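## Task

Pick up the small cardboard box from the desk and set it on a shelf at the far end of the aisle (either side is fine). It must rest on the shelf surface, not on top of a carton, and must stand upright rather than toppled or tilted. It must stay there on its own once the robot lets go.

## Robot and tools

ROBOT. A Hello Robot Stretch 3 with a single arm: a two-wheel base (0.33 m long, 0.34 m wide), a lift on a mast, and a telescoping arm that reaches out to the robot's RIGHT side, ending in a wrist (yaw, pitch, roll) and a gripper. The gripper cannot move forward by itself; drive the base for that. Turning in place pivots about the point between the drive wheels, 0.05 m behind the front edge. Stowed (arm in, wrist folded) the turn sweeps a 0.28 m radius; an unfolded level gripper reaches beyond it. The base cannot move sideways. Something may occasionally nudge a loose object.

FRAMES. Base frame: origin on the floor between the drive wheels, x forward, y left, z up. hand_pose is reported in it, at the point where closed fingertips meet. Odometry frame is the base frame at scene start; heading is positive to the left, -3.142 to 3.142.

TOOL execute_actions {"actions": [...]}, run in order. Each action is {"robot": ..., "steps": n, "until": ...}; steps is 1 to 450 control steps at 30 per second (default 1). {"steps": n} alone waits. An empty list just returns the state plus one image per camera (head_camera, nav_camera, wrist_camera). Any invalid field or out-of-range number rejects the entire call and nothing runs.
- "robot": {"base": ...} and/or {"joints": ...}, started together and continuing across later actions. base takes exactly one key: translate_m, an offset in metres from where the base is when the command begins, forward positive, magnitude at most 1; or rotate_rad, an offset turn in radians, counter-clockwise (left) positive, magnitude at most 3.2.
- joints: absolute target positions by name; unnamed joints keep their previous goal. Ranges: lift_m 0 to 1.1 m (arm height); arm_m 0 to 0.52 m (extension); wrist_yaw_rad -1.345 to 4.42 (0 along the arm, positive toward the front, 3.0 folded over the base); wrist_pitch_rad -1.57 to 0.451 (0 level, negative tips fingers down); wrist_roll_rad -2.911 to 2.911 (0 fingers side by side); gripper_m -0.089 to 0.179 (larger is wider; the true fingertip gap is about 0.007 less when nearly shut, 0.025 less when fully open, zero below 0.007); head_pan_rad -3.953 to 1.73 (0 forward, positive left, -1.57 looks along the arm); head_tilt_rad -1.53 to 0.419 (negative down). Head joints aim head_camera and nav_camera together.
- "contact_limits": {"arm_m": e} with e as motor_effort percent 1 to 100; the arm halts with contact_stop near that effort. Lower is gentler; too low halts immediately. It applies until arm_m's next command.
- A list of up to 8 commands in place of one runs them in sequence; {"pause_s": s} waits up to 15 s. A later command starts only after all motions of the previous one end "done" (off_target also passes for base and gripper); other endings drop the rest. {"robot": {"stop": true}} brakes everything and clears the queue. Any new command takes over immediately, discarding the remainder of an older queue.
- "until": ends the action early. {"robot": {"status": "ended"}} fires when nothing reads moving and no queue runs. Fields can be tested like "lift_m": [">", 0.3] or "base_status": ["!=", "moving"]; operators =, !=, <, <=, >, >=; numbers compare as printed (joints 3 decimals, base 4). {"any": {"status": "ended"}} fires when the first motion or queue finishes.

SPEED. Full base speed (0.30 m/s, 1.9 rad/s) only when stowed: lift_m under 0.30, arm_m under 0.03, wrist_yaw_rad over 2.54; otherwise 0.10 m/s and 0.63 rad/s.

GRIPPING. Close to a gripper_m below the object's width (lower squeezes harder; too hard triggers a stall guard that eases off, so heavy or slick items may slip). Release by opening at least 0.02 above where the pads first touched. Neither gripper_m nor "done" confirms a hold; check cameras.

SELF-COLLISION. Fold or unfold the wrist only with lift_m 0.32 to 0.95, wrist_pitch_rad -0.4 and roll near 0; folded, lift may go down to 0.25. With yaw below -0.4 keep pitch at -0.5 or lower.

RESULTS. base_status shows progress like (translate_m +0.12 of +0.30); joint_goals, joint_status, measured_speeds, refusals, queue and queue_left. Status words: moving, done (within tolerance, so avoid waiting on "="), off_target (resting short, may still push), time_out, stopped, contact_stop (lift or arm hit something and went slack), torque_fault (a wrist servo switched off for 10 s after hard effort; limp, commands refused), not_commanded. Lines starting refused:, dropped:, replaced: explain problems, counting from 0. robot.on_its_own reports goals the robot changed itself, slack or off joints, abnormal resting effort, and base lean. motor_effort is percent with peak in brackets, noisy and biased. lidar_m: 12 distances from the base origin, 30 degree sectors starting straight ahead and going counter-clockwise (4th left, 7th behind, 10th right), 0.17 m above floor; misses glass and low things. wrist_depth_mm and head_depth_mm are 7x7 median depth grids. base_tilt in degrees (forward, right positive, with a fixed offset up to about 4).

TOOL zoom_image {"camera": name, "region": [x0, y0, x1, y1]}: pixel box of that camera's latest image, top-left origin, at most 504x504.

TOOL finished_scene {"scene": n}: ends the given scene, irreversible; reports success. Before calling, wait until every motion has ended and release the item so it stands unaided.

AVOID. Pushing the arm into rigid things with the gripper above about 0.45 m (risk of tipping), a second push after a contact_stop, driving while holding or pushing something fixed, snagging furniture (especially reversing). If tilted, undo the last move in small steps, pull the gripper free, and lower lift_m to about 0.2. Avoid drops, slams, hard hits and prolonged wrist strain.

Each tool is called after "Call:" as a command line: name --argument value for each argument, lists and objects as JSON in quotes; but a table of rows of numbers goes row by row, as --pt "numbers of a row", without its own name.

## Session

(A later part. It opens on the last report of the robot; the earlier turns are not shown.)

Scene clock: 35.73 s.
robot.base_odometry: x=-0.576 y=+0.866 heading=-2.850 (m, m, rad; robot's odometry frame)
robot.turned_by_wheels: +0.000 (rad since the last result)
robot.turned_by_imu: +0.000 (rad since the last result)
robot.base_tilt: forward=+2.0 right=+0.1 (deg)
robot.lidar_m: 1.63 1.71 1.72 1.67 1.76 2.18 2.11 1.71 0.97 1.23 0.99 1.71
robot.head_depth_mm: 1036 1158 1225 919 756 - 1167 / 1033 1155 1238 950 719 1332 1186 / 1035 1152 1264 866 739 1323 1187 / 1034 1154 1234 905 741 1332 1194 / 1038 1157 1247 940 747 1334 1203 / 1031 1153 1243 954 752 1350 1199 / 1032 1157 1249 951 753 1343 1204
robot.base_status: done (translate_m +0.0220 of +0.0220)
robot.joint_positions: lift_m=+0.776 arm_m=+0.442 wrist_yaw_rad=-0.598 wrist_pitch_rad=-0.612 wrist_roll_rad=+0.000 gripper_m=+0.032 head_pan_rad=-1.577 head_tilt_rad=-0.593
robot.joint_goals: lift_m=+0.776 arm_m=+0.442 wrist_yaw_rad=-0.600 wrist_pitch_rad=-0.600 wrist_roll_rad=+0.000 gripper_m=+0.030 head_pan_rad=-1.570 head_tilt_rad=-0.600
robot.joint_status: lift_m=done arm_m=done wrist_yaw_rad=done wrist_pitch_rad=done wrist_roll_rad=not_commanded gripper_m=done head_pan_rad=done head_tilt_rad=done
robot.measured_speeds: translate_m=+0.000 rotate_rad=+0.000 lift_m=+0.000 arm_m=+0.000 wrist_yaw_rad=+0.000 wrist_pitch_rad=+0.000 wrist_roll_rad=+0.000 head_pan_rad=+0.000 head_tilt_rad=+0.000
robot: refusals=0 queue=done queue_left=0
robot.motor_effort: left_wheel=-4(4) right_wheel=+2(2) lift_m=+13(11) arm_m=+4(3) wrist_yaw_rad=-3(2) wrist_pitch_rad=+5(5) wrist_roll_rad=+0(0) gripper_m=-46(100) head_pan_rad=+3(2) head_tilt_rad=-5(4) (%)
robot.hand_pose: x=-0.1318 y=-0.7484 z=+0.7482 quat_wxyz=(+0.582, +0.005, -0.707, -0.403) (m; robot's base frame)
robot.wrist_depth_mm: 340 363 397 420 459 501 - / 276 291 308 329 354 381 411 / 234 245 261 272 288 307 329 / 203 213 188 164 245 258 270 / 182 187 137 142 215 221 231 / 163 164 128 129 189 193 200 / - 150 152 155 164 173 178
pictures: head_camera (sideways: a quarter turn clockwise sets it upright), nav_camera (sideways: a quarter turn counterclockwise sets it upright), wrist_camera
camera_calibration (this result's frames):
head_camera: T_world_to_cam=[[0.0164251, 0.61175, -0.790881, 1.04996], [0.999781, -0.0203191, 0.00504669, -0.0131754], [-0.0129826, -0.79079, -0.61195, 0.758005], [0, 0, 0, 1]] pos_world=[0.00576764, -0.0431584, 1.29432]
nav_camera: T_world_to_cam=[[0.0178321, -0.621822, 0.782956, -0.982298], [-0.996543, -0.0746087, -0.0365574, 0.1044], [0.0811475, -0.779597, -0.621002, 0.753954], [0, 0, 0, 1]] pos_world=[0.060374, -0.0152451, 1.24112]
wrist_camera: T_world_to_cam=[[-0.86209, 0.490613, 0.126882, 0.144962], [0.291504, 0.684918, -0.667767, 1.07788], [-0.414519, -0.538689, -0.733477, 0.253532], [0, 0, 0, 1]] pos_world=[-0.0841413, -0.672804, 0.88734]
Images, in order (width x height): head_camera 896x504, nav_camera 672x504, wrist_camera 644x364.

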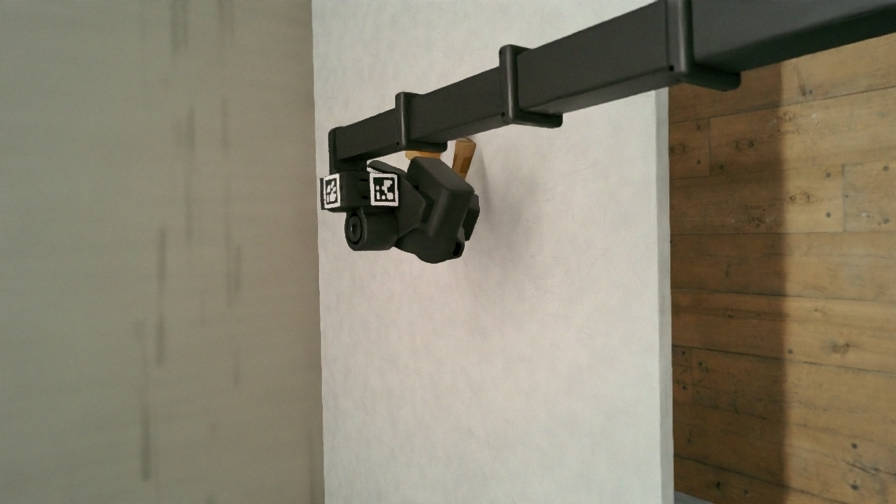

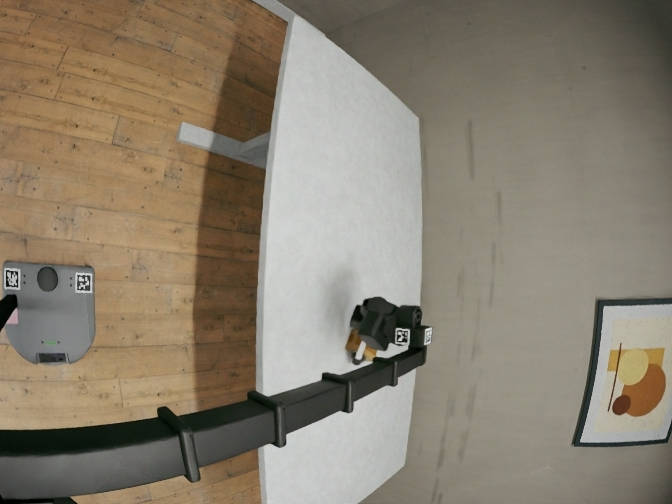

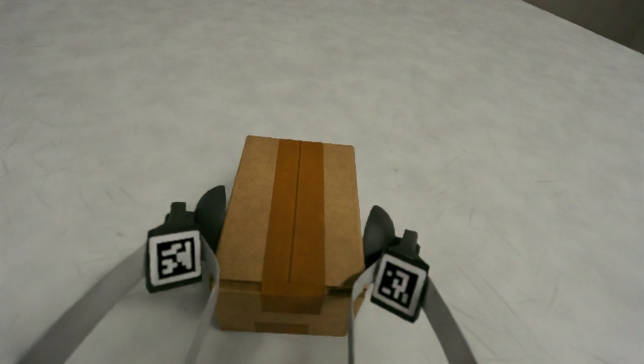

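Call:
execute_actions --actions '[{"robot": {"joints": {"lift_m": 0.86}}, "steps": 450, "until": {"robot": {"lift_m": [">", 0.81]}}}, {"robot": {"base": {"translate_m": -0.225}, "joints": {"arm_m": 0.0, "wrist_yaw_rad": 0.5, "head_pan_rad": 0.0, "head_tilt_rad": -0.6}}, "steps": 450, "until": {"robot": {"arm_m": ["<", 0.1]}}}, {"robot": {"joints": {"wrist_yaw_rad": 2.6}}, "steps": 450, "until": {"robot": {"status": "ended"}}}]'

Scene clock: 43.70 s.
robot.base_odometry: x=-0.360 y=+0.931 heading=-2.850 (m, m, rad; robot's odometry frame)
robot.turned_by_wheels: +0.000 (rad since the last result)
robot.turned_by_imu: +0.002 (rad since the last result)
robot.base_tilt: forward=+2.0 right=+0.1 (deg)
robot.lidar_m: 1.86 1.93 1.73 1.71 1.75 1.96 1.89 1.69 0.85 1.23 1.15 1.13
robot.head_depth_mm: 1581 1770 2016 2080 1647 1385 1181 / 1588 1768 2042 2098 1665 1377 1184 / 1572 1759 1981 2081 1674 1395 1187 / 1573 1753 2014 2097 1684 1394 1198 / 1577 1760 2001 2131 1681 1393 1195 / 1572 1763 2004 2121 1684 1403 1205 / 1570 1752 2009 2134 1703 1409 1200
robot.base_status: done (translate_m -0.2250 of -0.2250)
robot.joint_positions: lift_m=+0.860 arm_m=+0.000 wrist_yaw_rad=+2.597 wrist_pitch_rad=-0.620 wrist_roll_rad=+0.000 gripper_m=+0.031 head_pan_rad=-0.007 head_tilt_rad=-0.593
robot.joint_goals: lift_m=+0.860 arm_m=+0.000 wrist_yaw_rad=+2.600 wrist_pitch_rad=-0.600 wrist_roll_rad=+0.000 gripper_m=+0.030 head_pan_rad=+0.000 head_tilt_rad=-0.600
robot.joint_status: lift_m=done arm_m=done wrist_yaw_rad=done wrist_pitch_rad=done wrist_roll_rad=not_commanded gripper_m=done head_pan_rad=done head_tilt_rad=done
robot.measured_speeds: translate_m=+0.000 rotate_rad=+0.000 lift_m=+0.000 arm_m=+0.000 wrist_yaw_rad=+0.000 wrist_pitch_rad=+0.000 wrist_roll_rad=+0.000 head_pan_rad=+0.000 head_tilt_rad=+0.000
robot: refusals=0 queue=done queue_left=0
robot.motor_effort: left_wheel=-4(10) right_wheel=+3(4) lift_m=+30(34) arm_m=-4(5) wrist_yaw_rad=+4(6) wrist_pitch_rad=+8(8) wrist_roll_rad=+0(0) gripper_m=-20(32) head_pan_rad=+3(31) head_tilt_rad=-4(3) (%)
robot.hand_pose: x=+0.0795 y=+0.0211 z=+0.8297 quat_wxyz=(+0.389, +0.706, +0.027, +0.591) (m; robot's base frame)
robot.wrist_depth_mm: - - - - - - - / - - - - - - - / - - - - - - - / - - - 164 - - - / - - 137 142 - - - / - 940 129 129 - - - / - 886 894 893 910 986 -
pictures: head_camera (sideways: a quarter turn clockwise sets it upright), nav_camera (sideways: a quarter turn counterclockwise sets it upright), wrist_camera
camera_calibration (this result's frames):
head_camera: T_world_to_cam=[[-0.611732, 0.0171023, -0.790881, 1.05379], [0.0214258, 0.999758, 0.00504669, -0.00720737], [0.790775, -0.013858, -0.61195, 0.753102], [0, 0, 0, 1]] pos_world=[0.049258, -0.000380154, 1.29432]
nav_camera: T_world_to_cam=[[0.621841, 0.0171437, 0.782956, -0.985982], [0.0735054, -0.996625, -0.0365574, 0.0978726], [0.779686, 0.0802844, -0.621002, 0.749693], [0, 0, 0, 1]] pos_world=[0.0214052, 0.0542571, 1.24112]
wrist_camera: T_world_to_cam=[[0.887648, -0.442876, 0.126264, -0.179688], [-0.257075, -0.703999, -0.66204, 0.611852], [0.382091, 0.555199, -0.738756, 0.733439], [0, 0, 0, 1]] pos_world=[0.0365509, -0.0560405, 0.969591]
Images, in order (width x height): head_camera 896x504, nav_camera 672x504, wrist_camera 644x364.

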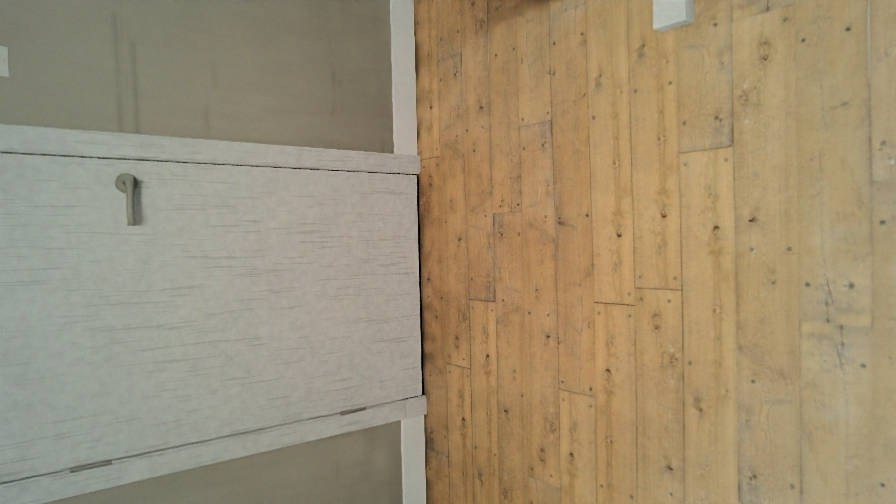

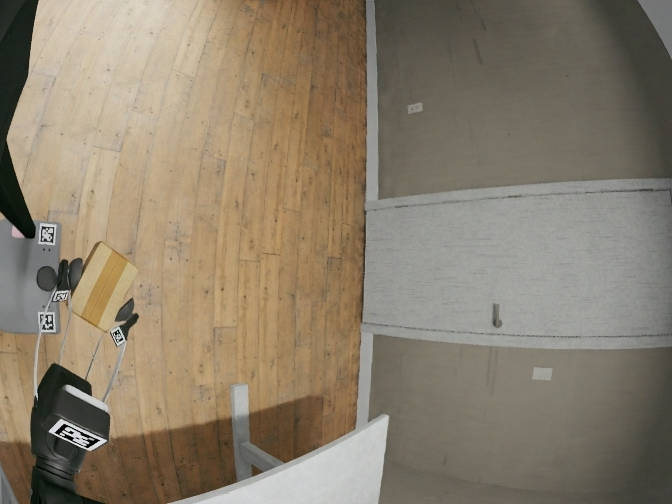

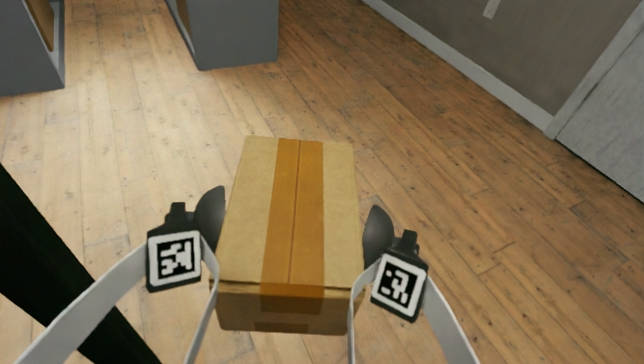

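Call:
execute_actions --actions '[{"robot": {"base": {"rotate_rad": 1.57}, "joints": {"lift_m": 0.29, "head_tilt_rad": -0.45, "gripper_m": 0.025}}, "steps": 450, "until": {"robot": {"status": "ended"}}}]'

Scene clock: 50.17 s.
robot.base_odometry: x=-0.360 y=+0.931 heading=-1.281 (m, m, rad; robot's odometry frame)
robot.turned_by_wheels: +1.570 (rad since the last result)
robot.turned_by_imu: +1.591 (rad since the last result)
robot.base_tilt: forward=+2.0 right=+0.2 (deg)
robot.lidar_m: 1.71 1.75 1.95 1.89 1.70 0.85 1.23 1.16 1.14 1.86 1.93 1.73
robot.head_depth_mm: 1408 1520 1690 1880 1905 1518 1265 / 1436 1555 1716 1876 1907 1516 1268 / 2869 3187 3156 2471 1939 1532 1272 / 3020 3321 3568 2613 1942 1530 1283 / 2926 3181 2715 2391 1943 1555 1289 / 1460 1545 1706 1875 1949 1561 1292 / 1402 1524 1698 1881 1981 1565 1294
robot.base_status: done (rotate_rad +1.5698 of +1.5700)
robot.joint_positions: lift_m=+0.290 arm_m=+0.000 wrist_yaw_rad=+2.597 wrist_pitch_rad=-0.620 wrist_roll_rad=-0.001 gripper_m=+0.026 head_pan_rad=-0.007 head_tilt_rad=-0.458
robot.joint_goals: lift_m=+0.290 arm_m=+0.000 wrist_yaw_rad=+2.600 wrist_pitch_rad=-0.600 wrist_roll_rad=-0.001 gripper_m=+0.025 head_pan_rad=+0.000 head_tilt_rad=-0.450
robot.joint_status: lift_m=done arm_m=done wrist_yaw_rad=done wrist_pitch_rad=done wrist_roll_rad=not_commanded gripper_m=done head_pan_rad=done head_tilt_rad=done
robot.measured_speeds: translate_m=+0.000 rotate_rad=+0.000 lift_m=+0.000 arm_m=+0.000 wrist_yaw_rad=+0.000 wrist_pitch_rad=+0.000 wrist_roll_rad=+0.000 head_pan_rad=+0.000 head_tilt_rad=+0.000
robot: refusals=0 queue=done queue_left=0
robot.motor_effort: left_wheel=-5(10) right_wheel=+3(7) lift_m=+14(30) arm_m=-4(4) wrist_yaw_rad=+4(5) wrist_pitch_rad=+8(8) wrist_roll_rad=+0(0) gripper_m=-23(55) head_pan_rad=+3(2) head_tilt_rad=+5(19) (%)
robot.hand_pose: x=+0.0795 y=+0.0211 z=+0.2606 quat_wxyz=(+0.389, +0.706, +0.027, +0.591) (m; robot's base frame)
robot.wrist_depth_mm: 797 847 894 967 - - - / 653 690 719 784 838 865 968 / 572 577 615 641 676 734 754 / 497 511 331 164 570 591 634 / - - 137 142 516 518 546 / - - 126 128 452 456 473 / - - 253 372 393 410 432
pictures: head_camera (sideways: a quarter turn clockwise sets it upright), nav_camera (sideways: a quarter turn counterclockwise sets it upright), wrist_camera
camera_calibration (this result's frames):
head_camera: T_world_to_cam=[[-0.499416, 0.0162398, -0.86621, 1.15132], [0.0204825, 0.999766, 0.00693451, -0.00966041], [0.86612, -0.014279, -0.499632, 0.606515], [0, 0, 0, 1]] pos_world=[0.0498726, -0.000378769, 1.30039]
nav_camera: T_world_to_cam=[[0.5105, 0.0180007, 0.859689, -1.08535], [0.0778323, -0.996644, -0.02535, 0.0832608], [0.856348, 0.0798528, -0.510188, 0.605057], [0, 0, 0, 1]] pos_world=[0.0294501, 0.054203, 1.24386]
wrist_camera: T_world_to_cam=[[0.887735, -0.4427, 0.126267, -0.107806], [-0.256944, -0.704066, -0.66202, 0.235057], [0.381977, 0.555255, -0.738773, 0.313021], [0, 0, 0, 1]] pos_world=[0.0365332, -0.0560365, 0.400476]
Images, in order (width x height): head_camera 896x504, nav_camera 672x504, wrist_camera 644x364.

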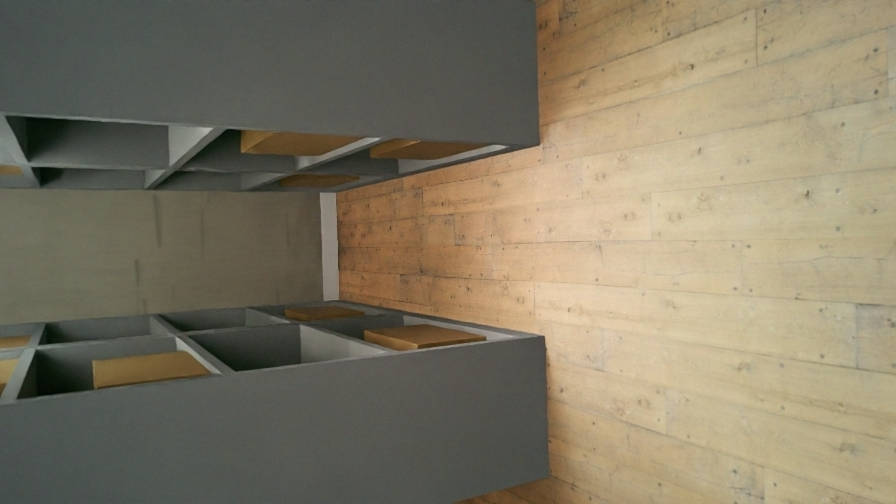

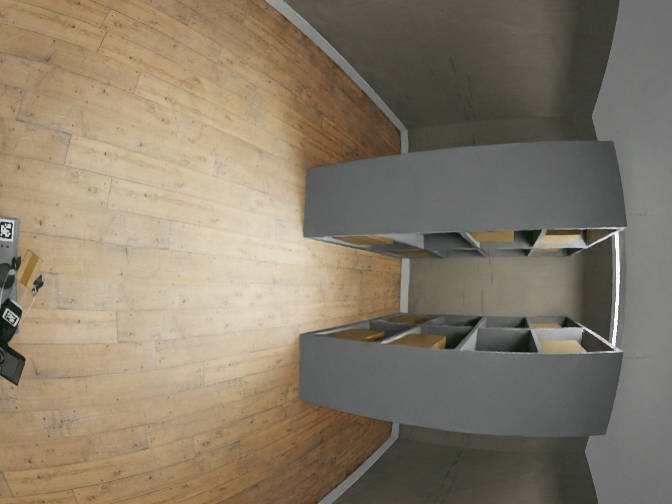

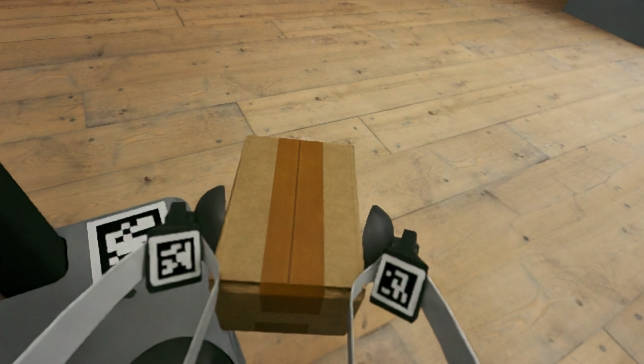

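Call:
execute_actions --actions '[{"robot": [{"base": {"rotate_rad": -0.017}}, {"base": {"translate_m": 1.0}}, {"base": {"translate_m": 0.55}, "joints": {"head_tilt_rad": -0.7}}], "steps": 450, "until": {"robot": {"status": "ended"}}}]'

Scene clock: 60.30 s.
robot.base_odometry: x=+0.058 y=-0.562 heading=-1.298 (m, m, rad; robot's odometry frame)
robot.turned_by_wheels: -0.017 (rad since the last result)
robot.turned_by_imu: -0.016 (rad since the last result)
robot.base_tilt: forward=+1.9 right=+0.0 (deg)
robot.lidar_m: 1.48 0.48 0.33 0.50 1.96 2.69 2.34 2.46 1.96 0.48 0.33 0.46
robot.head_depth_mm: 880 984 1125 1052 995 1022 1042 / 1499 1821 1489 1420 1490 1285 1151 / 1720 1954 2194 1857 1555 1328 1145 / 1724 1951 2220 1868 1552 1321 1157 / 1714 1969 2158 1881 1567 1330 1155 / 1676 1816 1599 1432 1466 1258 1145 / 1127 989 1099 1114 969 975 1015
robot.base_status: done (translate_m +0.5500 of +0.5500)
robot.joint_positions: lift_m=+0.290 arm_m=+0.000 wrist_yaw_rad=+2.598 wrist_pitch_rad=-0.620 wrist_roll_rad=+0.000 gripper_m=+0.026 head_pan_rad=-0.007 head_tilt_rad=-0.692
robot.joint_goals: lift_m=+0.290 arm_m=+0.000 wrist_yaw_rad=+2.600 wrist_pitch_rad=-0.600 wrist_roll_rad=+0.000 gripper_m=+0.025 head_pan_rad=+0.000 head_tilt_rad=-0.700
robot.joint_status: lift_m=done arm_m=done wrist_yaw_rad=done wrist_pitch_rad=done wrist_roll_rad=not_commanded gripper_m=done head_pan_rad=done head_tilt_rad=done
robot.measured_speeds: translate_m=+0.000 rotate_rad=+0.000 lift_m=+0.000 arm_m=+0.000 wrist_yaw_rad=+0.000 wrist_pitch_rad=+0.000 wrist_roll_rad=+0.000 head_pan_rad=+0.000 head_tilt_rad=+0.000
robot: refusals=0 queue=done queue_left=0
robot.motor_effort: left_wheel=-2(9) right_wheel=+1(7) lift_m=+14(14) arm_m=-3(3) wrist_yaw_rad=+3(4) wrist_pitch_rad=+8(8) wrist_roll_rad=+0(0) gripper_m=-22(23) head_pan_rad=+2(2) head_tilt_rad=-5(30) (%)
robot.hand_pose: x=+0.0794 y=+0.0211 z=+0.2606 quat_wxyz=(+0.389, +0.706, +0.027, +0.591) (m; robot's base frame)
robot.wrist_depth_mm: 805 809 411 599 504 598 803 / 659 690 507 597 597 732 899 / 556 585 505 540 635 721 768 / 493 522 329 165 577 596 637 / - - 137 141 514 524 532 / - - 126 129 454 452 480 / - - 255 366 388 412 427
pictures: head_camera (sideways: a quarter turn clockwise sets it upright), nav_camera (sideways: a quarter turn counterclockwise sets it upright), wrist_camera
camera_calibration (this result's frames):
head_camera: T_world_to_cam=[[-0.686725, 0.0174578, -0.726708, 0.970606], [0.0215965, 0.99976, 0.00360916, -0.00533634], [0.726596, -0.0132158, -0.686937, 0.851036], [0, 0, 0, 1]] pos_world=[0.0482954, -0.000362473, 1.28997]
nav_camera: T_world_to_cam=[[0.695997, 0.0167965, 0.717849, -0.901576], [0.0697651, -0.996578, -0.044323, 0.108], [0.714648, 0.0809295, -0.694787, 0.846064], [0, 0, 0, 1]] pos_world=[0.0153212, 0.0543025, 1.23982]
wrist_camera: T_world_to_cam=[[0.887966, -0.44224, 0.126253, -0.107727], [-0.256652, -0.704289, -0.661896, 0.23498], [0.381636, 0.555338, -0.738886, 0.313072], [0, 0, 0, 1]] pos_world=[0.0364863, -0.0560084, 0.400458]
Images, in order (width x height): head_camera 896x504, nav_camera 672x504, wrist_camera 644x364.

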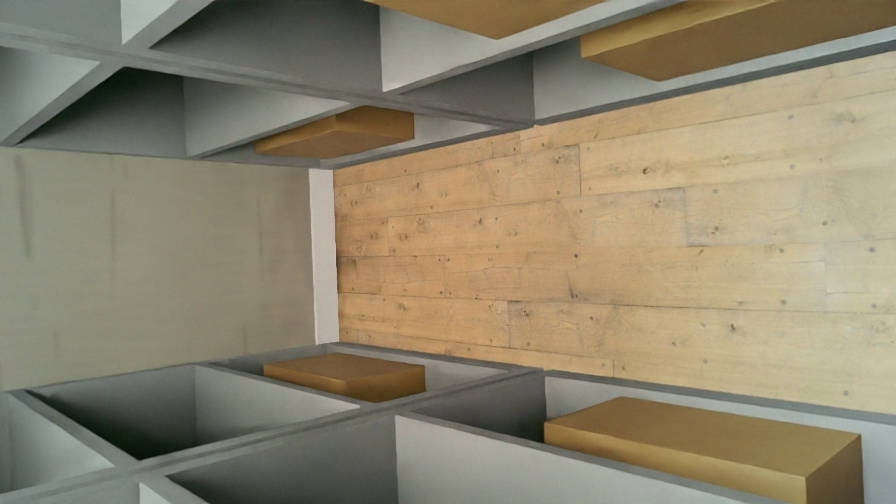

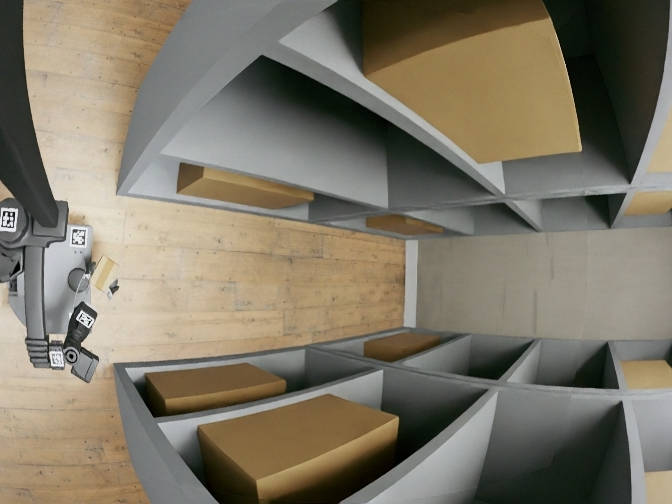

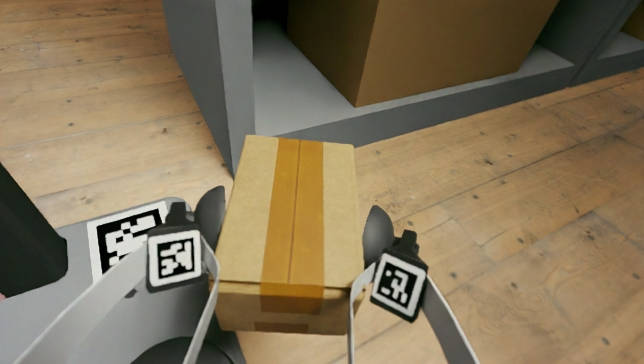

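Call:
execute_actions --actions '[{"robot": [{"base": {"rotate_rad": 0.015}}, {"base": {"translate_m": 1.0}}], "steps": 450, "until": {"robot": {"status": "ended"}}}]'

Scene clock: 67.70 s.
robot.base_odometry: x=+0.342 y=-1.521 heading=-1.283 (m, m, rad; robot's odometry frame)
robot.turned_by_wheels: +0.015 (rad since the last result)
robot.turned_by_imu: +0.016 (rad since the last result)
robot.base_tilt: forward=+1.9 right=+0.1 (deg)
robot.lidar_m: 0.99 0.53 0.29 0.29 0.39 0.44 3.45 0.48 0.47 0.33 0.34 0.56
robot.head_depth_mm: 835 938 1058 1123 1117 1103 1099 / 832 957 1108 1316 1468 1311 1143 / 836 946 1106 1304 1509 1313 1151 / 835 947 1103 1303 1519 1321 1147 / 832 944 1099 1317 1518 1327 1154 / 835 947 1089 1234 1270 1234 1116 / 822 910 1035 1114 922 839 1055
robot.base_status: done (translate_m +1.0000 of +1.0000)
robot.joint_positions: lift_m=+0.290 arm_m=+0.000 wrist_yaw_rad=+2.598 wrist_pitch_rad=-0.620 wrist_roll_rad=+0.000 gripper_m=+0.026 head_pan_rad=-0.007 head_tilt_rad=-0.692
robot.joint_goals: lift_m=+0.290 arm_m=+0.000 wrist_yaw_rad=+2.600 wrist_pitch_rad=-0.600 wrist_roll_rad=+0.000 gripper_m=+0.025 head_pan_rad=+0.000 head_tilt_rad=-0.700
robot.joint_status: lift_m=done arm_m=done wrist_yaw_rad=done wrist_pitch_rad=done wrist_roll_rad=not_commanded gripper_m=done head_pan_rad=done head_tilt_rad=done
robot.measured_speeds: translate_m=+0.000 rotate_rad=+0.000 lift_m=+0.000 arm_m=+0.000 wrist_yaw_rad=+0.000 wrist_pitch_rad=+0.000 wrist_roll_rad=+0.000 head_pan_rad=+0.000 head_tilt_rad=+0.000
robot: refusals=0 queue=done queue_left=0
robot.motor_effort: left_wheel=-4(10) right_wheel=+3(8) lift_m=+14(13) arm_m=-4(4) wrist_yaw_rad=+3(4) wrist_pitch_rad=+8(8) wrist_roll_rad=+0(0) gripper_m=-22(23) head_pan_rad=+2(3) head_tilt_rad=-5(5) (%)
robot.hand_pose: x=+0.0794 y=+0.0211 z=+0.2606 quat_wxyz=(+0.389, +0.706, +0.027, +0.591) (m; robot's base frame)
robot.wrist_depth_mm: 603 304 714 718 528 571 702 / 529 350 569 620 583 673 778 / 451 440 427 531 631 722 758 / 396 414 309 164 577 595 647 / - - 137 142 512 518 542 / - - 127 129 445 452 472 / - - 254 372 387 413 425
pictures: head_camera (sideways: a quarter turn clockwise sets it upright), nav_camera (sideways: a quarter turn counterclockwise sets it upright), wrist_camera
camera_calibration (this result's frames):
head_camera: T_world_to_cam=[[-0.686943, 0.0174592, -0.726502, 0.970339], [0.0215973, 0.99976, 0.00360473, -0.00533058], [0.72639, -0.0132142, -0.687155, 0.851321], [0, 0, 0, 1]] pos_world=[0.0482918, -0.000362439, 1.28996]
nav_camera: T_world_to_cam=[[0.696212, 0.0167952, 0.71764, -0.901305], [0.069752, -0.996578, -0.044346, 0.10803], [0.714439, 0.0809311, -0.695001, 0.846344], [0, 0, 0, 1]] pos_world=[0.0153026, 0.0543026, 1.23981]
wrist_camera: T_world_to_cam=[[0.887979, -0.442215, 0.126251, -0.10772], [-0.256645, -0.704313, -0.661873, 0.234969], [0.38161, 0.555328, -0.738908, 0.313077], [0, 0, 0, 1]] pos_world=[0.0364836, -0.0560044, 0.400455]
Images, in order (width x height): head_camera 896x504, nav_camera 672x504, wrist_camera 644x364.

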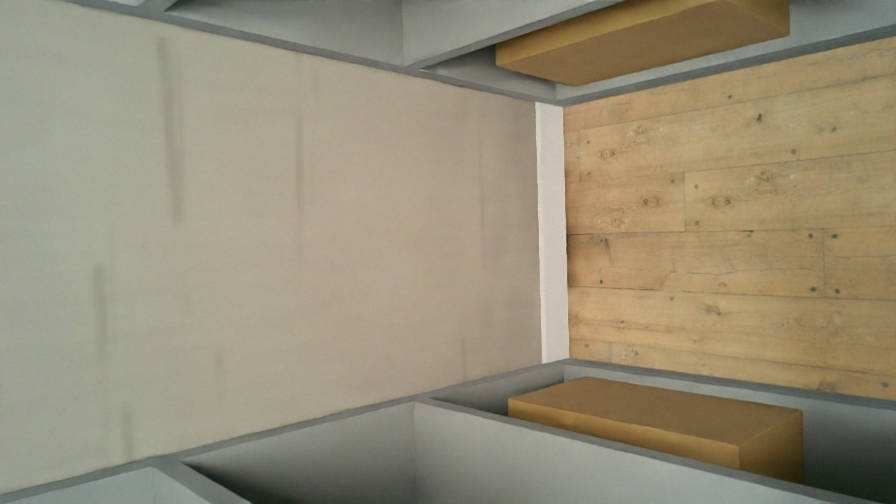

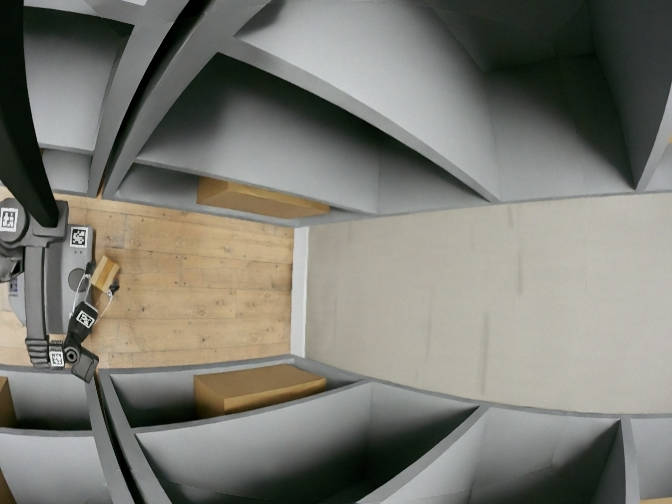

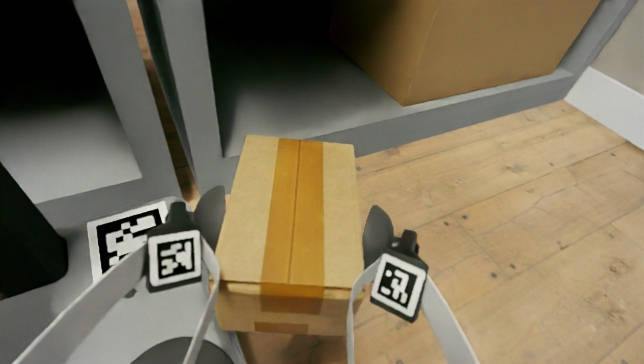

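Call:
execute_actions --actions '[{"robot": {"base": {"translate_m": 0.55}, "joints": {"head_pan_rad": -1.57, "head_tilt_rad": -0.9}}, "steps": 450, "until": {"robot": {"translate_m": [">", 0.3]}}}, {"robot": {"joints": {"lift_m": 0.63}}, "steps": 450, "until": {"robot": {"status": "ended"}}}, {"robot": {"joints": {"wrist_yaw_rad": 0.0}}, "steps": 450, "until": {"robot": {"status": "ended"}}}]'

Scene clock: 75.83 s.
robot.base_odometry: x=+0.498 y=-2.048 heading=-1.283 (m, m, rad; robot's odometry frame)
robot.turned_by_wheels: +0.000 (rad since the last result)
robot.turned_by_imu: +0.001 (rad since the last result)
robot.base_tilt: forward=+2.0 right=+0.1 (deg)
robot.lidar_m: 0.44 0.41 0.30 0.29 0.31 0.52 1.30 0.56 0.37 0.36 0.37 0.46
robot.head_depth_mm: 603 487 427 911 825 1196 - / 607 489 431 909 830 - - / 607 491 431 917 829 - - / 611 494 429 915 830 1179 1116 / 614 496 430 919 833 1171 1104 / 619 497 430 919 836 1179 1119 / 620 500 430 930 823 1154 1099
robot.base_status: done (translate_m +0.5500 of +0.5500)
robot.joint_positions: lift_m=+0.630 arm_m=+0.000 wrist_yaw_rad=+0.003 wrist_pitch_rad=-0.620 wrist_roll_rad=+0.000 gripper_m=+0.026 head_pan_rad=-1.563 head_tilt_rad=-0.889
robot.joint_goals: lift_m=+0.630 arm_m=+0.000 wrist_yaw_rad=+0.000 wrist_pitch_rad=-0.600 wrist_roll_rad=+0.000 gripper_m=+0.025 head_pan_rad=-1.570 head_tilt_rad=-0.900
robot.joint_status: lift_m=done arm_m=done wrist_yaw_rad=done wrist_pitch_rad=done wrist_roll_rad=not_commanded gripper_m=done head_pan_rad=done head_tilt_rad=done
robot.measured_speeds: translate_m=+0.000 rotate_rad=+0.000 lift_m=+0.000 arm_m=+0.000 wrist_yaw_rad=+0.000 wrist_pitch_rad=+0.000 wrist_roll_rad=+0.000 head_pan_rad=+0.000 head_tilt_rad=+0.000
robot: refusals=0 queue=done queue_left=0
robot.motor_effort: left_wheel=-5(11) right_wheel=+3(9) lift_m=+29(31) arm_m=-3(4) wrist_yaw_rad=-4(5) wrist_pitch_rad=+8(8) wrist_roll_rad=+0(1) gripper_m=-23(22) head_pan_rad=-2(33) head_tilt_rad=-7(30) (%)
robot.hand_pose: x=-0.0210 y=-0.3397 z=+0.5997 quat_wxyz=(+0.674, +0.217, -0.673, -0.215) (m; robot's base frame)
robot.wrist_depth_mm: 414 439 470 494 500 508 486 / 347 361 374 407 433 454 469 / 291 303 319 330 353 375 399 / 250 261 210 164 299 311 329 / 224 231 136 142 264 270 282 / 208 212 128 129 233 236 247 / 354 359 363 357 623 223 224
pictures: head_camera (sideways: a quarter turn clockwise sets it upright), nav_camera (sideways: a quarter turn counterclockwise sets it upright), wrist_camera
camera_calibration (this result's frames):
head_camera: T_world_to_cam=[[0.00664489, 0.815969, -0.578057, 0.772683], [0.99997, -0.00768462, 0.000647471, -0.00744811], [-0.00391384, -0.578045, -0.815996, 1.02332], [0, 0, 0, 1]] pos_world=[0.0063186, -0.0390189, 1.28168]
nav_camera: T_world_to_cam=[[0.0277245, -0.822838, 0.5676, -0.701727], [-0.995552, -0.0738752, -0.0584675, 0.1329], [0.0900408, -0.563454, -0.821226, 1.01429], [0, 0, 0, 1]] pos_world=[0.0604365, 0.00391605, 1.23903]
wrist_camera: T_world_to_cam=[[-0.988453, -0.0838315, 0.126229, -0.13859], [-0.146862, 0.735184, -0.661768, 0.670764], [-0.0373248, -0.672664, -0.739006, 0.376401], [0, 0, 0, 1]] pos_world=[-0.0244312, -0.251561, 0.739547]
Images, in order (width x height): head_camera 896x504, nav_camera 672x504, wrist_camera 644x364.

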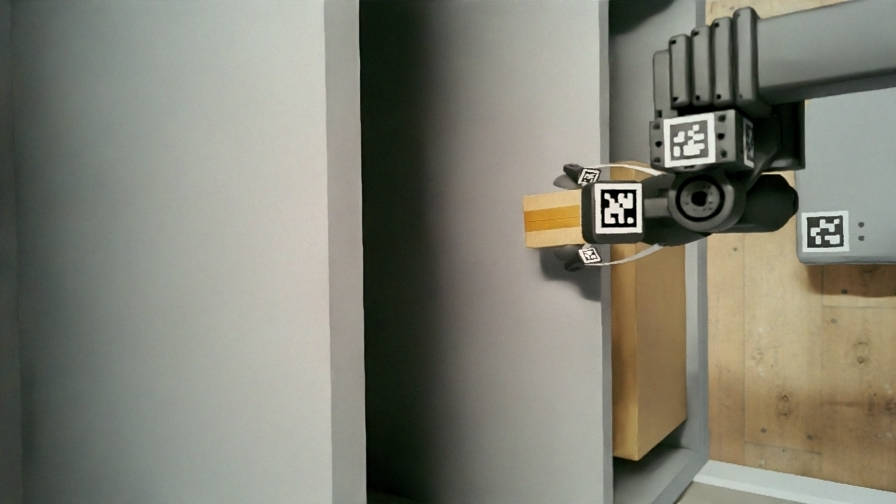

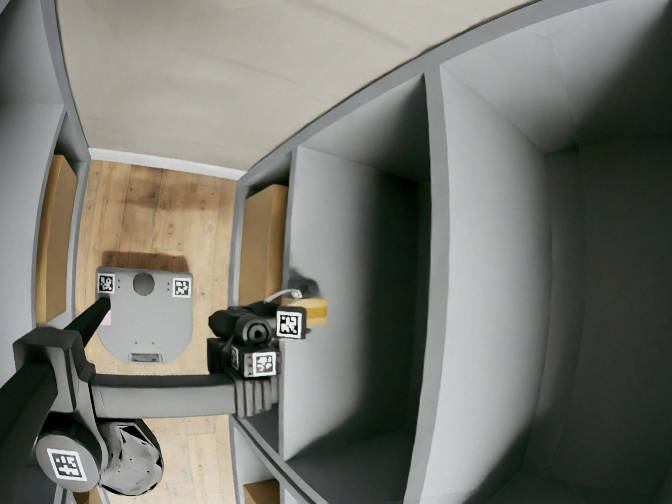

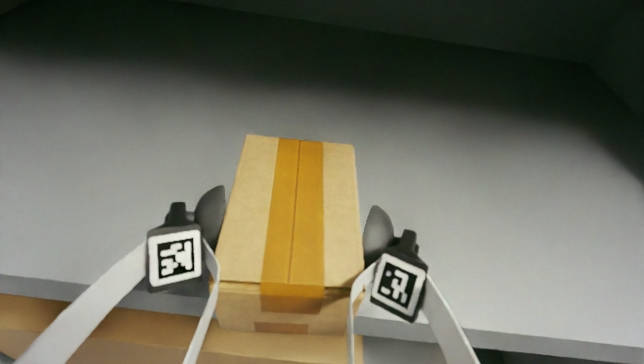

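Call:
execute_actions --actions '[{"robot": {"joints": {"arm_m": 0.14}}, "steps": 450, "until": {"robot": {"status": "ended"}}}, {"robot": {"joints": {"lift_m": 0.6}}, "steps": 450, "until": {"robot": {"status": "ended"}}}]'

Scene clock: 81.73 s.
robot.base_odometry: x=+0.498 y=-2.048 heading=-1.283 (m, m, rad; robot's odometry frame)
robot.turned_by_wheels: +0.000 (rad since the last result)
robot.turned_by_imu: +0.001 (rad since the last result)
robot.base_tilt: forward=+2.0 right=+0.0 (deg)
robot.lidar_m: 0.44 0.41 0.30 0.29 0.31 0.52 1.30 0.56 0.37 0.36 0.37 0.46
robot.head_depth_mm: 602 488 427 911 827 1179 1117 / 606 488 429 914 - 1185 - / 611 490 429 932 - 1185 - / 614 493 430 935 842 1170 1127 / 613 496 430 917 836 1176 1111 / 619 496 429 923 834 1180 1114 / 621 499 430 924 827 1146 1101
robot.base_status: done (translate_m +0.5500 of +0.5500)
robot.joint_positions: lift_m=+0.600 arm_m=+0.140 wrist_yaw_rad=+0.002 wrist_pitch_rad=-0.620 wrist_roll_rad=+0.000 gripper_m=+0.026 head_pan_rad=-1.563 head_tilt_rad=-0.889
robot.joint_goals: lift_m=+0.600 arm_m=+0.140 wrist_yaw_rad=+0.000 wrist_pitch_rad=-0.600 wrist_roll_rad=+0.000 gripper_m=+0.025 head_pan_rad=-1.570 head_tilt_rad=-0.900
robot.joint_status: lift_m=done arm_m=done wrist_yaw_rad=done wrist_pitch_rad=done wrist_roll_rad=not_commanded gripper_m=done head_pan_rad=done head_tilt_rad=done
robot.measured_speeds: translate_m=+0.000 rotate_rad=+0.000 lift_m=+0.000 arm_m=+0.000 wrist_yaw_rad=+0.000 wrist_pitch_rad=+0.000 wrist_roll_rad=+0.000 head_pan_rad=+0.000 head_tilt_rad=+0.000
robot: refusals=0 queue=done queue_left=0
robot.motor_effort: left_wheel=-5(4) right_wheel=+3(3) lift_m=+13(29) arm_m=+4(4) wrist_yaw_rad=-3(4) wrist_pitch_rad=+8(8) wrist_roll_rad=+0(0) gripper_m=-22(22) head_pan_rad=-2(2) head_tilt_rad=-7(7) (%)
robot.hand_pose: x=-0.0212 y=-0.4791 z=+0.5706 quat_wxyz=(+0.674, +0.217, -0.673, -0.216) (m; robot's base frame)
robot.wrist_depth_mm: 357 373 386 388 381 378 367 / 292 304 324 346 371 396 400 / 250 259 271 286 303 321 340 / 215 223 193 164 256 267 286 / 193 199 137 141 225 233 243 / 173 174 128 129 200 204 212 / - 159 161 164 173 182 187
pictures: head_camera (sideways: a quarter turn clockwise sets it upright), nav_camera (sideways: a quarter turn counterclockwise sets it upright), wrist_camera
camera_calibration (this result's frames):
head_camera: T_world_to_cam=[[0.00664479, 0.815969, -0.578057, 0.772683], [0.99997, -0.00768451, 0.00064747, -0.00744811], [-0.00391377, -0.578044, -0.815996, 1.02332], [0, 0, 0, 1]] pos_world=[0.0063186, -0.0390189, 1.28168]
nav_camera: T_world_to_cam=[[0.0277246, -0.822838, 0.5676, -0.701727], [-0.995552, -0.0738753, -0.0584675, 0.1329], [0.0900409, -0.563454, -0.821226, 1.01429], [0, 0, 0, 1]] pos_world=[0.0604365, 0.00391606, 1.23903]
wrist_camera: T_world_to_cam=[[-0.988544, -0.0827468, 0.126228, -0.146296], [-0.146053, 0.735359, -0.661752, 0.754051], [-0.0380649, -0.672607, -0.73902, 0.261144], [0, 0, 0, 1]] pos_world=[-0.0245482, -0.390957, 0.710452]
Images, in order (width x height): head_camera 896x504, nav_camera 672x504, wrist_camera 644x364.

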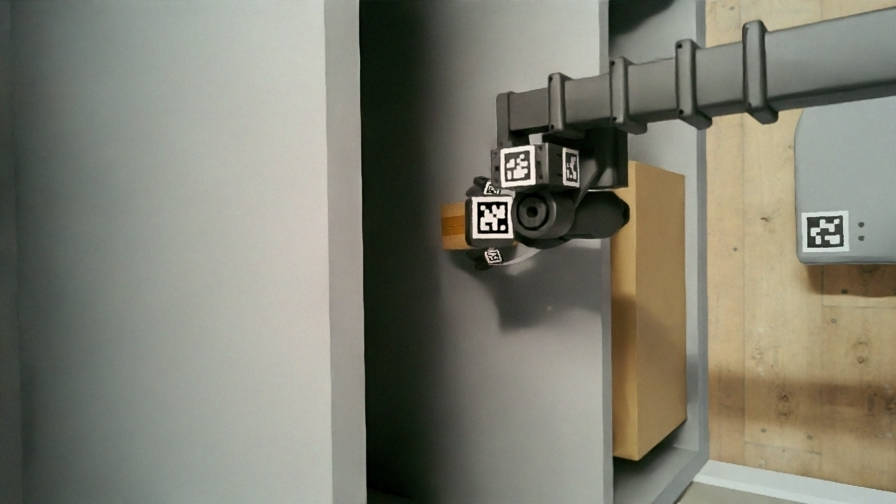

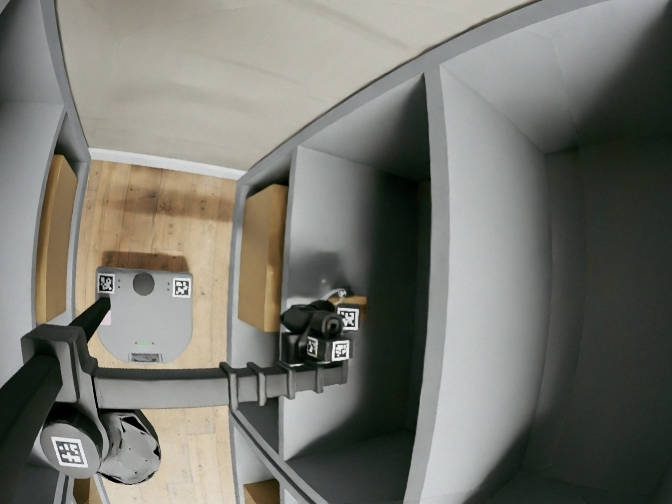

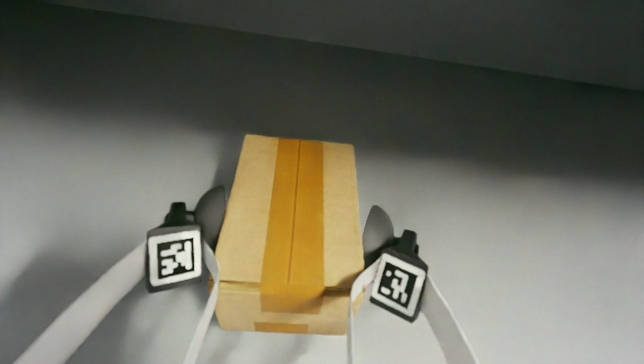

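Call:
execute_actions --actions '[{"robot": [{"joints": {"lift_m": 0.592}}, {"joints": {"gripper_m": 0.13}}, {"joints": {"lift_m": 0.67}}, {"joints": {"arm_m": 0.0}}], "steps": 450, "until": {"robot": {"status": "ended"}}}]'

Scene clock: 87.87 s.
robot.base_odometry: x=+0.498 y=-2.048 heading=-1.283 (m, m, rad; robot's odometry frame)
robot.turned_by_wheels: +0.000 (rad since the last result)
robot.turned_by_imu: +0.001 (rad since the last result)
robot.base_tilt: forward=+2.1 right=+0.1 (deg)
robot.lidar_m: 0.44 0.41 0.30 0.29 0.31 0.52 1.30 0.56 0.37 0.36 0.37 0.46
robot.head_depth_mm: 601 487 428 906 828 - - / 605 488 430 912 830 - - / 608 492 430 913 830 - - / 612 493 429 918 838 1182 1121 / 615 494 431 922 836 1175 1109 / 617 497 430 921 839 1181 1110 / 621 499 430 926 828 1150 1093
robot.base_status: done (translate_m +0.5500 of +0.5500)
robot.joint_positions: lift_m=+0.670 arm_m=+0.000 wrist_yaw_rad=+0.002 wrist_pitch_rad=-0.616 wrist_roll_rad=+0.000 gripper_m=+0.130 head_pan_rad=-1.563 head_tilt_rad=-0.889
robot.joint_goals: lift_m=+0.670 arm_m=+0.000 wrist_yaw_rad=+0.000 wrist_pitch_rad=-0.600 wrist_roll_rad=+0.000 gripper_m=+0.130 head_pan_rad=-1.570 head_tilt_rad=-0.900
robot.joint_status: lift_m=done arm_m=done wrist_yaw_rad=done wrist_pitch_rad=done wrist_roll_rad=not_commanded gripper_m=done head_pan_rad=done head_tilt_rad=done
robot.measured_speeds: translate_m=+0.000 rotate_rad=+0.000 lift_m=+0.000 arm_m=+0.000 wrist_yaw_rad=+0.000 wrist_pitch_rad=+0.000 wrist_roll_rad=+0.000 head_pan_rad=+0.000 head_tilt_rad=+0.000
robot: refusals=0 queue=done queue_left=0
robot.motor_effort: left_wheel=-4(4) right_wheel=+3(3) lift_m=+29(28) arm_m=-4(3) wrist_yaw_rad=-2(3) wrist_pitch_rad=+7(8) wrist_roll_rad=+0(0) gripper_m=+0(98) head_pan_rad=-3(3) head_tilt_rad=-7(6) (%)
robot.hand_pose: x=-0.0212 y=-0.3405 z=+0.6405 quat_wxyz=(+0.674, +0.215, -0.673, -0.214) (m; robot's base frame)
robot.wrist_depth_mm: 475 513 514 518 505 500 489 / 408 429 456 477 526 540 503 / 347 363 380 330 424 447 459 / 301 316 321 292 356 378 395 / 271 280 286 296 315 325 336 / 233 243 256 261 273 291 295 / 387 383 251 250 248 253 261
pictures: head_camera (sideways: a quarter turn clockwise sets it upright), nav_camera (sideways: a quarter turn counterclockwise sets it upright), wrist_camera
camera_calibration (this result's frames):
head_camera: T_world_to_cam=[[0.0066446, 0.815969, -0.578057, 0.772683], [0.99997, -0.00768427, 0.000647469, -0.00744811], [-0.00391363, -0.578044, -0.815996, 1.02332], [0, 0, 0, 1]] pos_world=[0.00631861, -0.0390189, 1.28168]
nav_camera: T_world_to_cam=[[0.0277248, -0.822838, 0.5676, -0.701727], [-0.995552, -0.0738756, -0.0584675, 0.1329], [0.090041, -0.563454, -0.821226, 1.01429], [0, 0, 0, 1]] pos_world=[0.0604365, 0.00391607, 1.23903]
wrist_camera: T_world_to_cam=[[-0.988548, -0.0821729, 0.126569, -0.143681], [-0.146019, 0.732559, -0.664858, 0.699403], [-0.0380861, -0.675726, -0.736169, 0.403226], [0, 0, 0, 1]] pos_world=[-0.0245522, -0.251691, 0.780032]
Images, in order (width x height): head_camera 896x504, nav_camera 672x504, wrist_camera 644x364.

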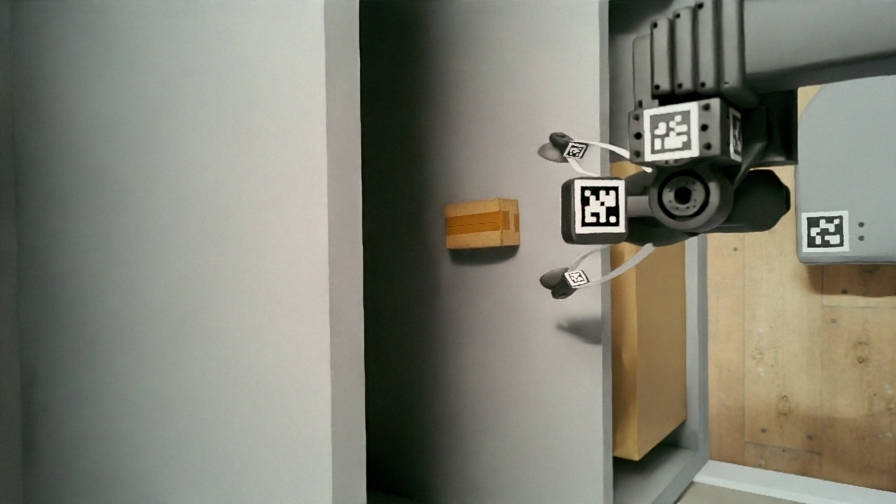

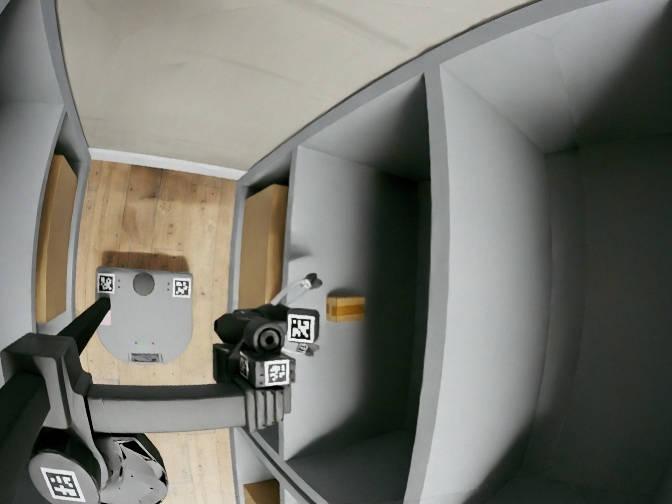

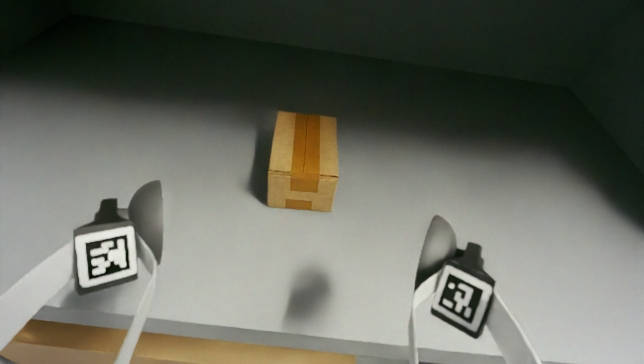

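The box is resting on the shelf in the far bay.

Call:
finished_scene --scene 1

The scene is finished: the task was done.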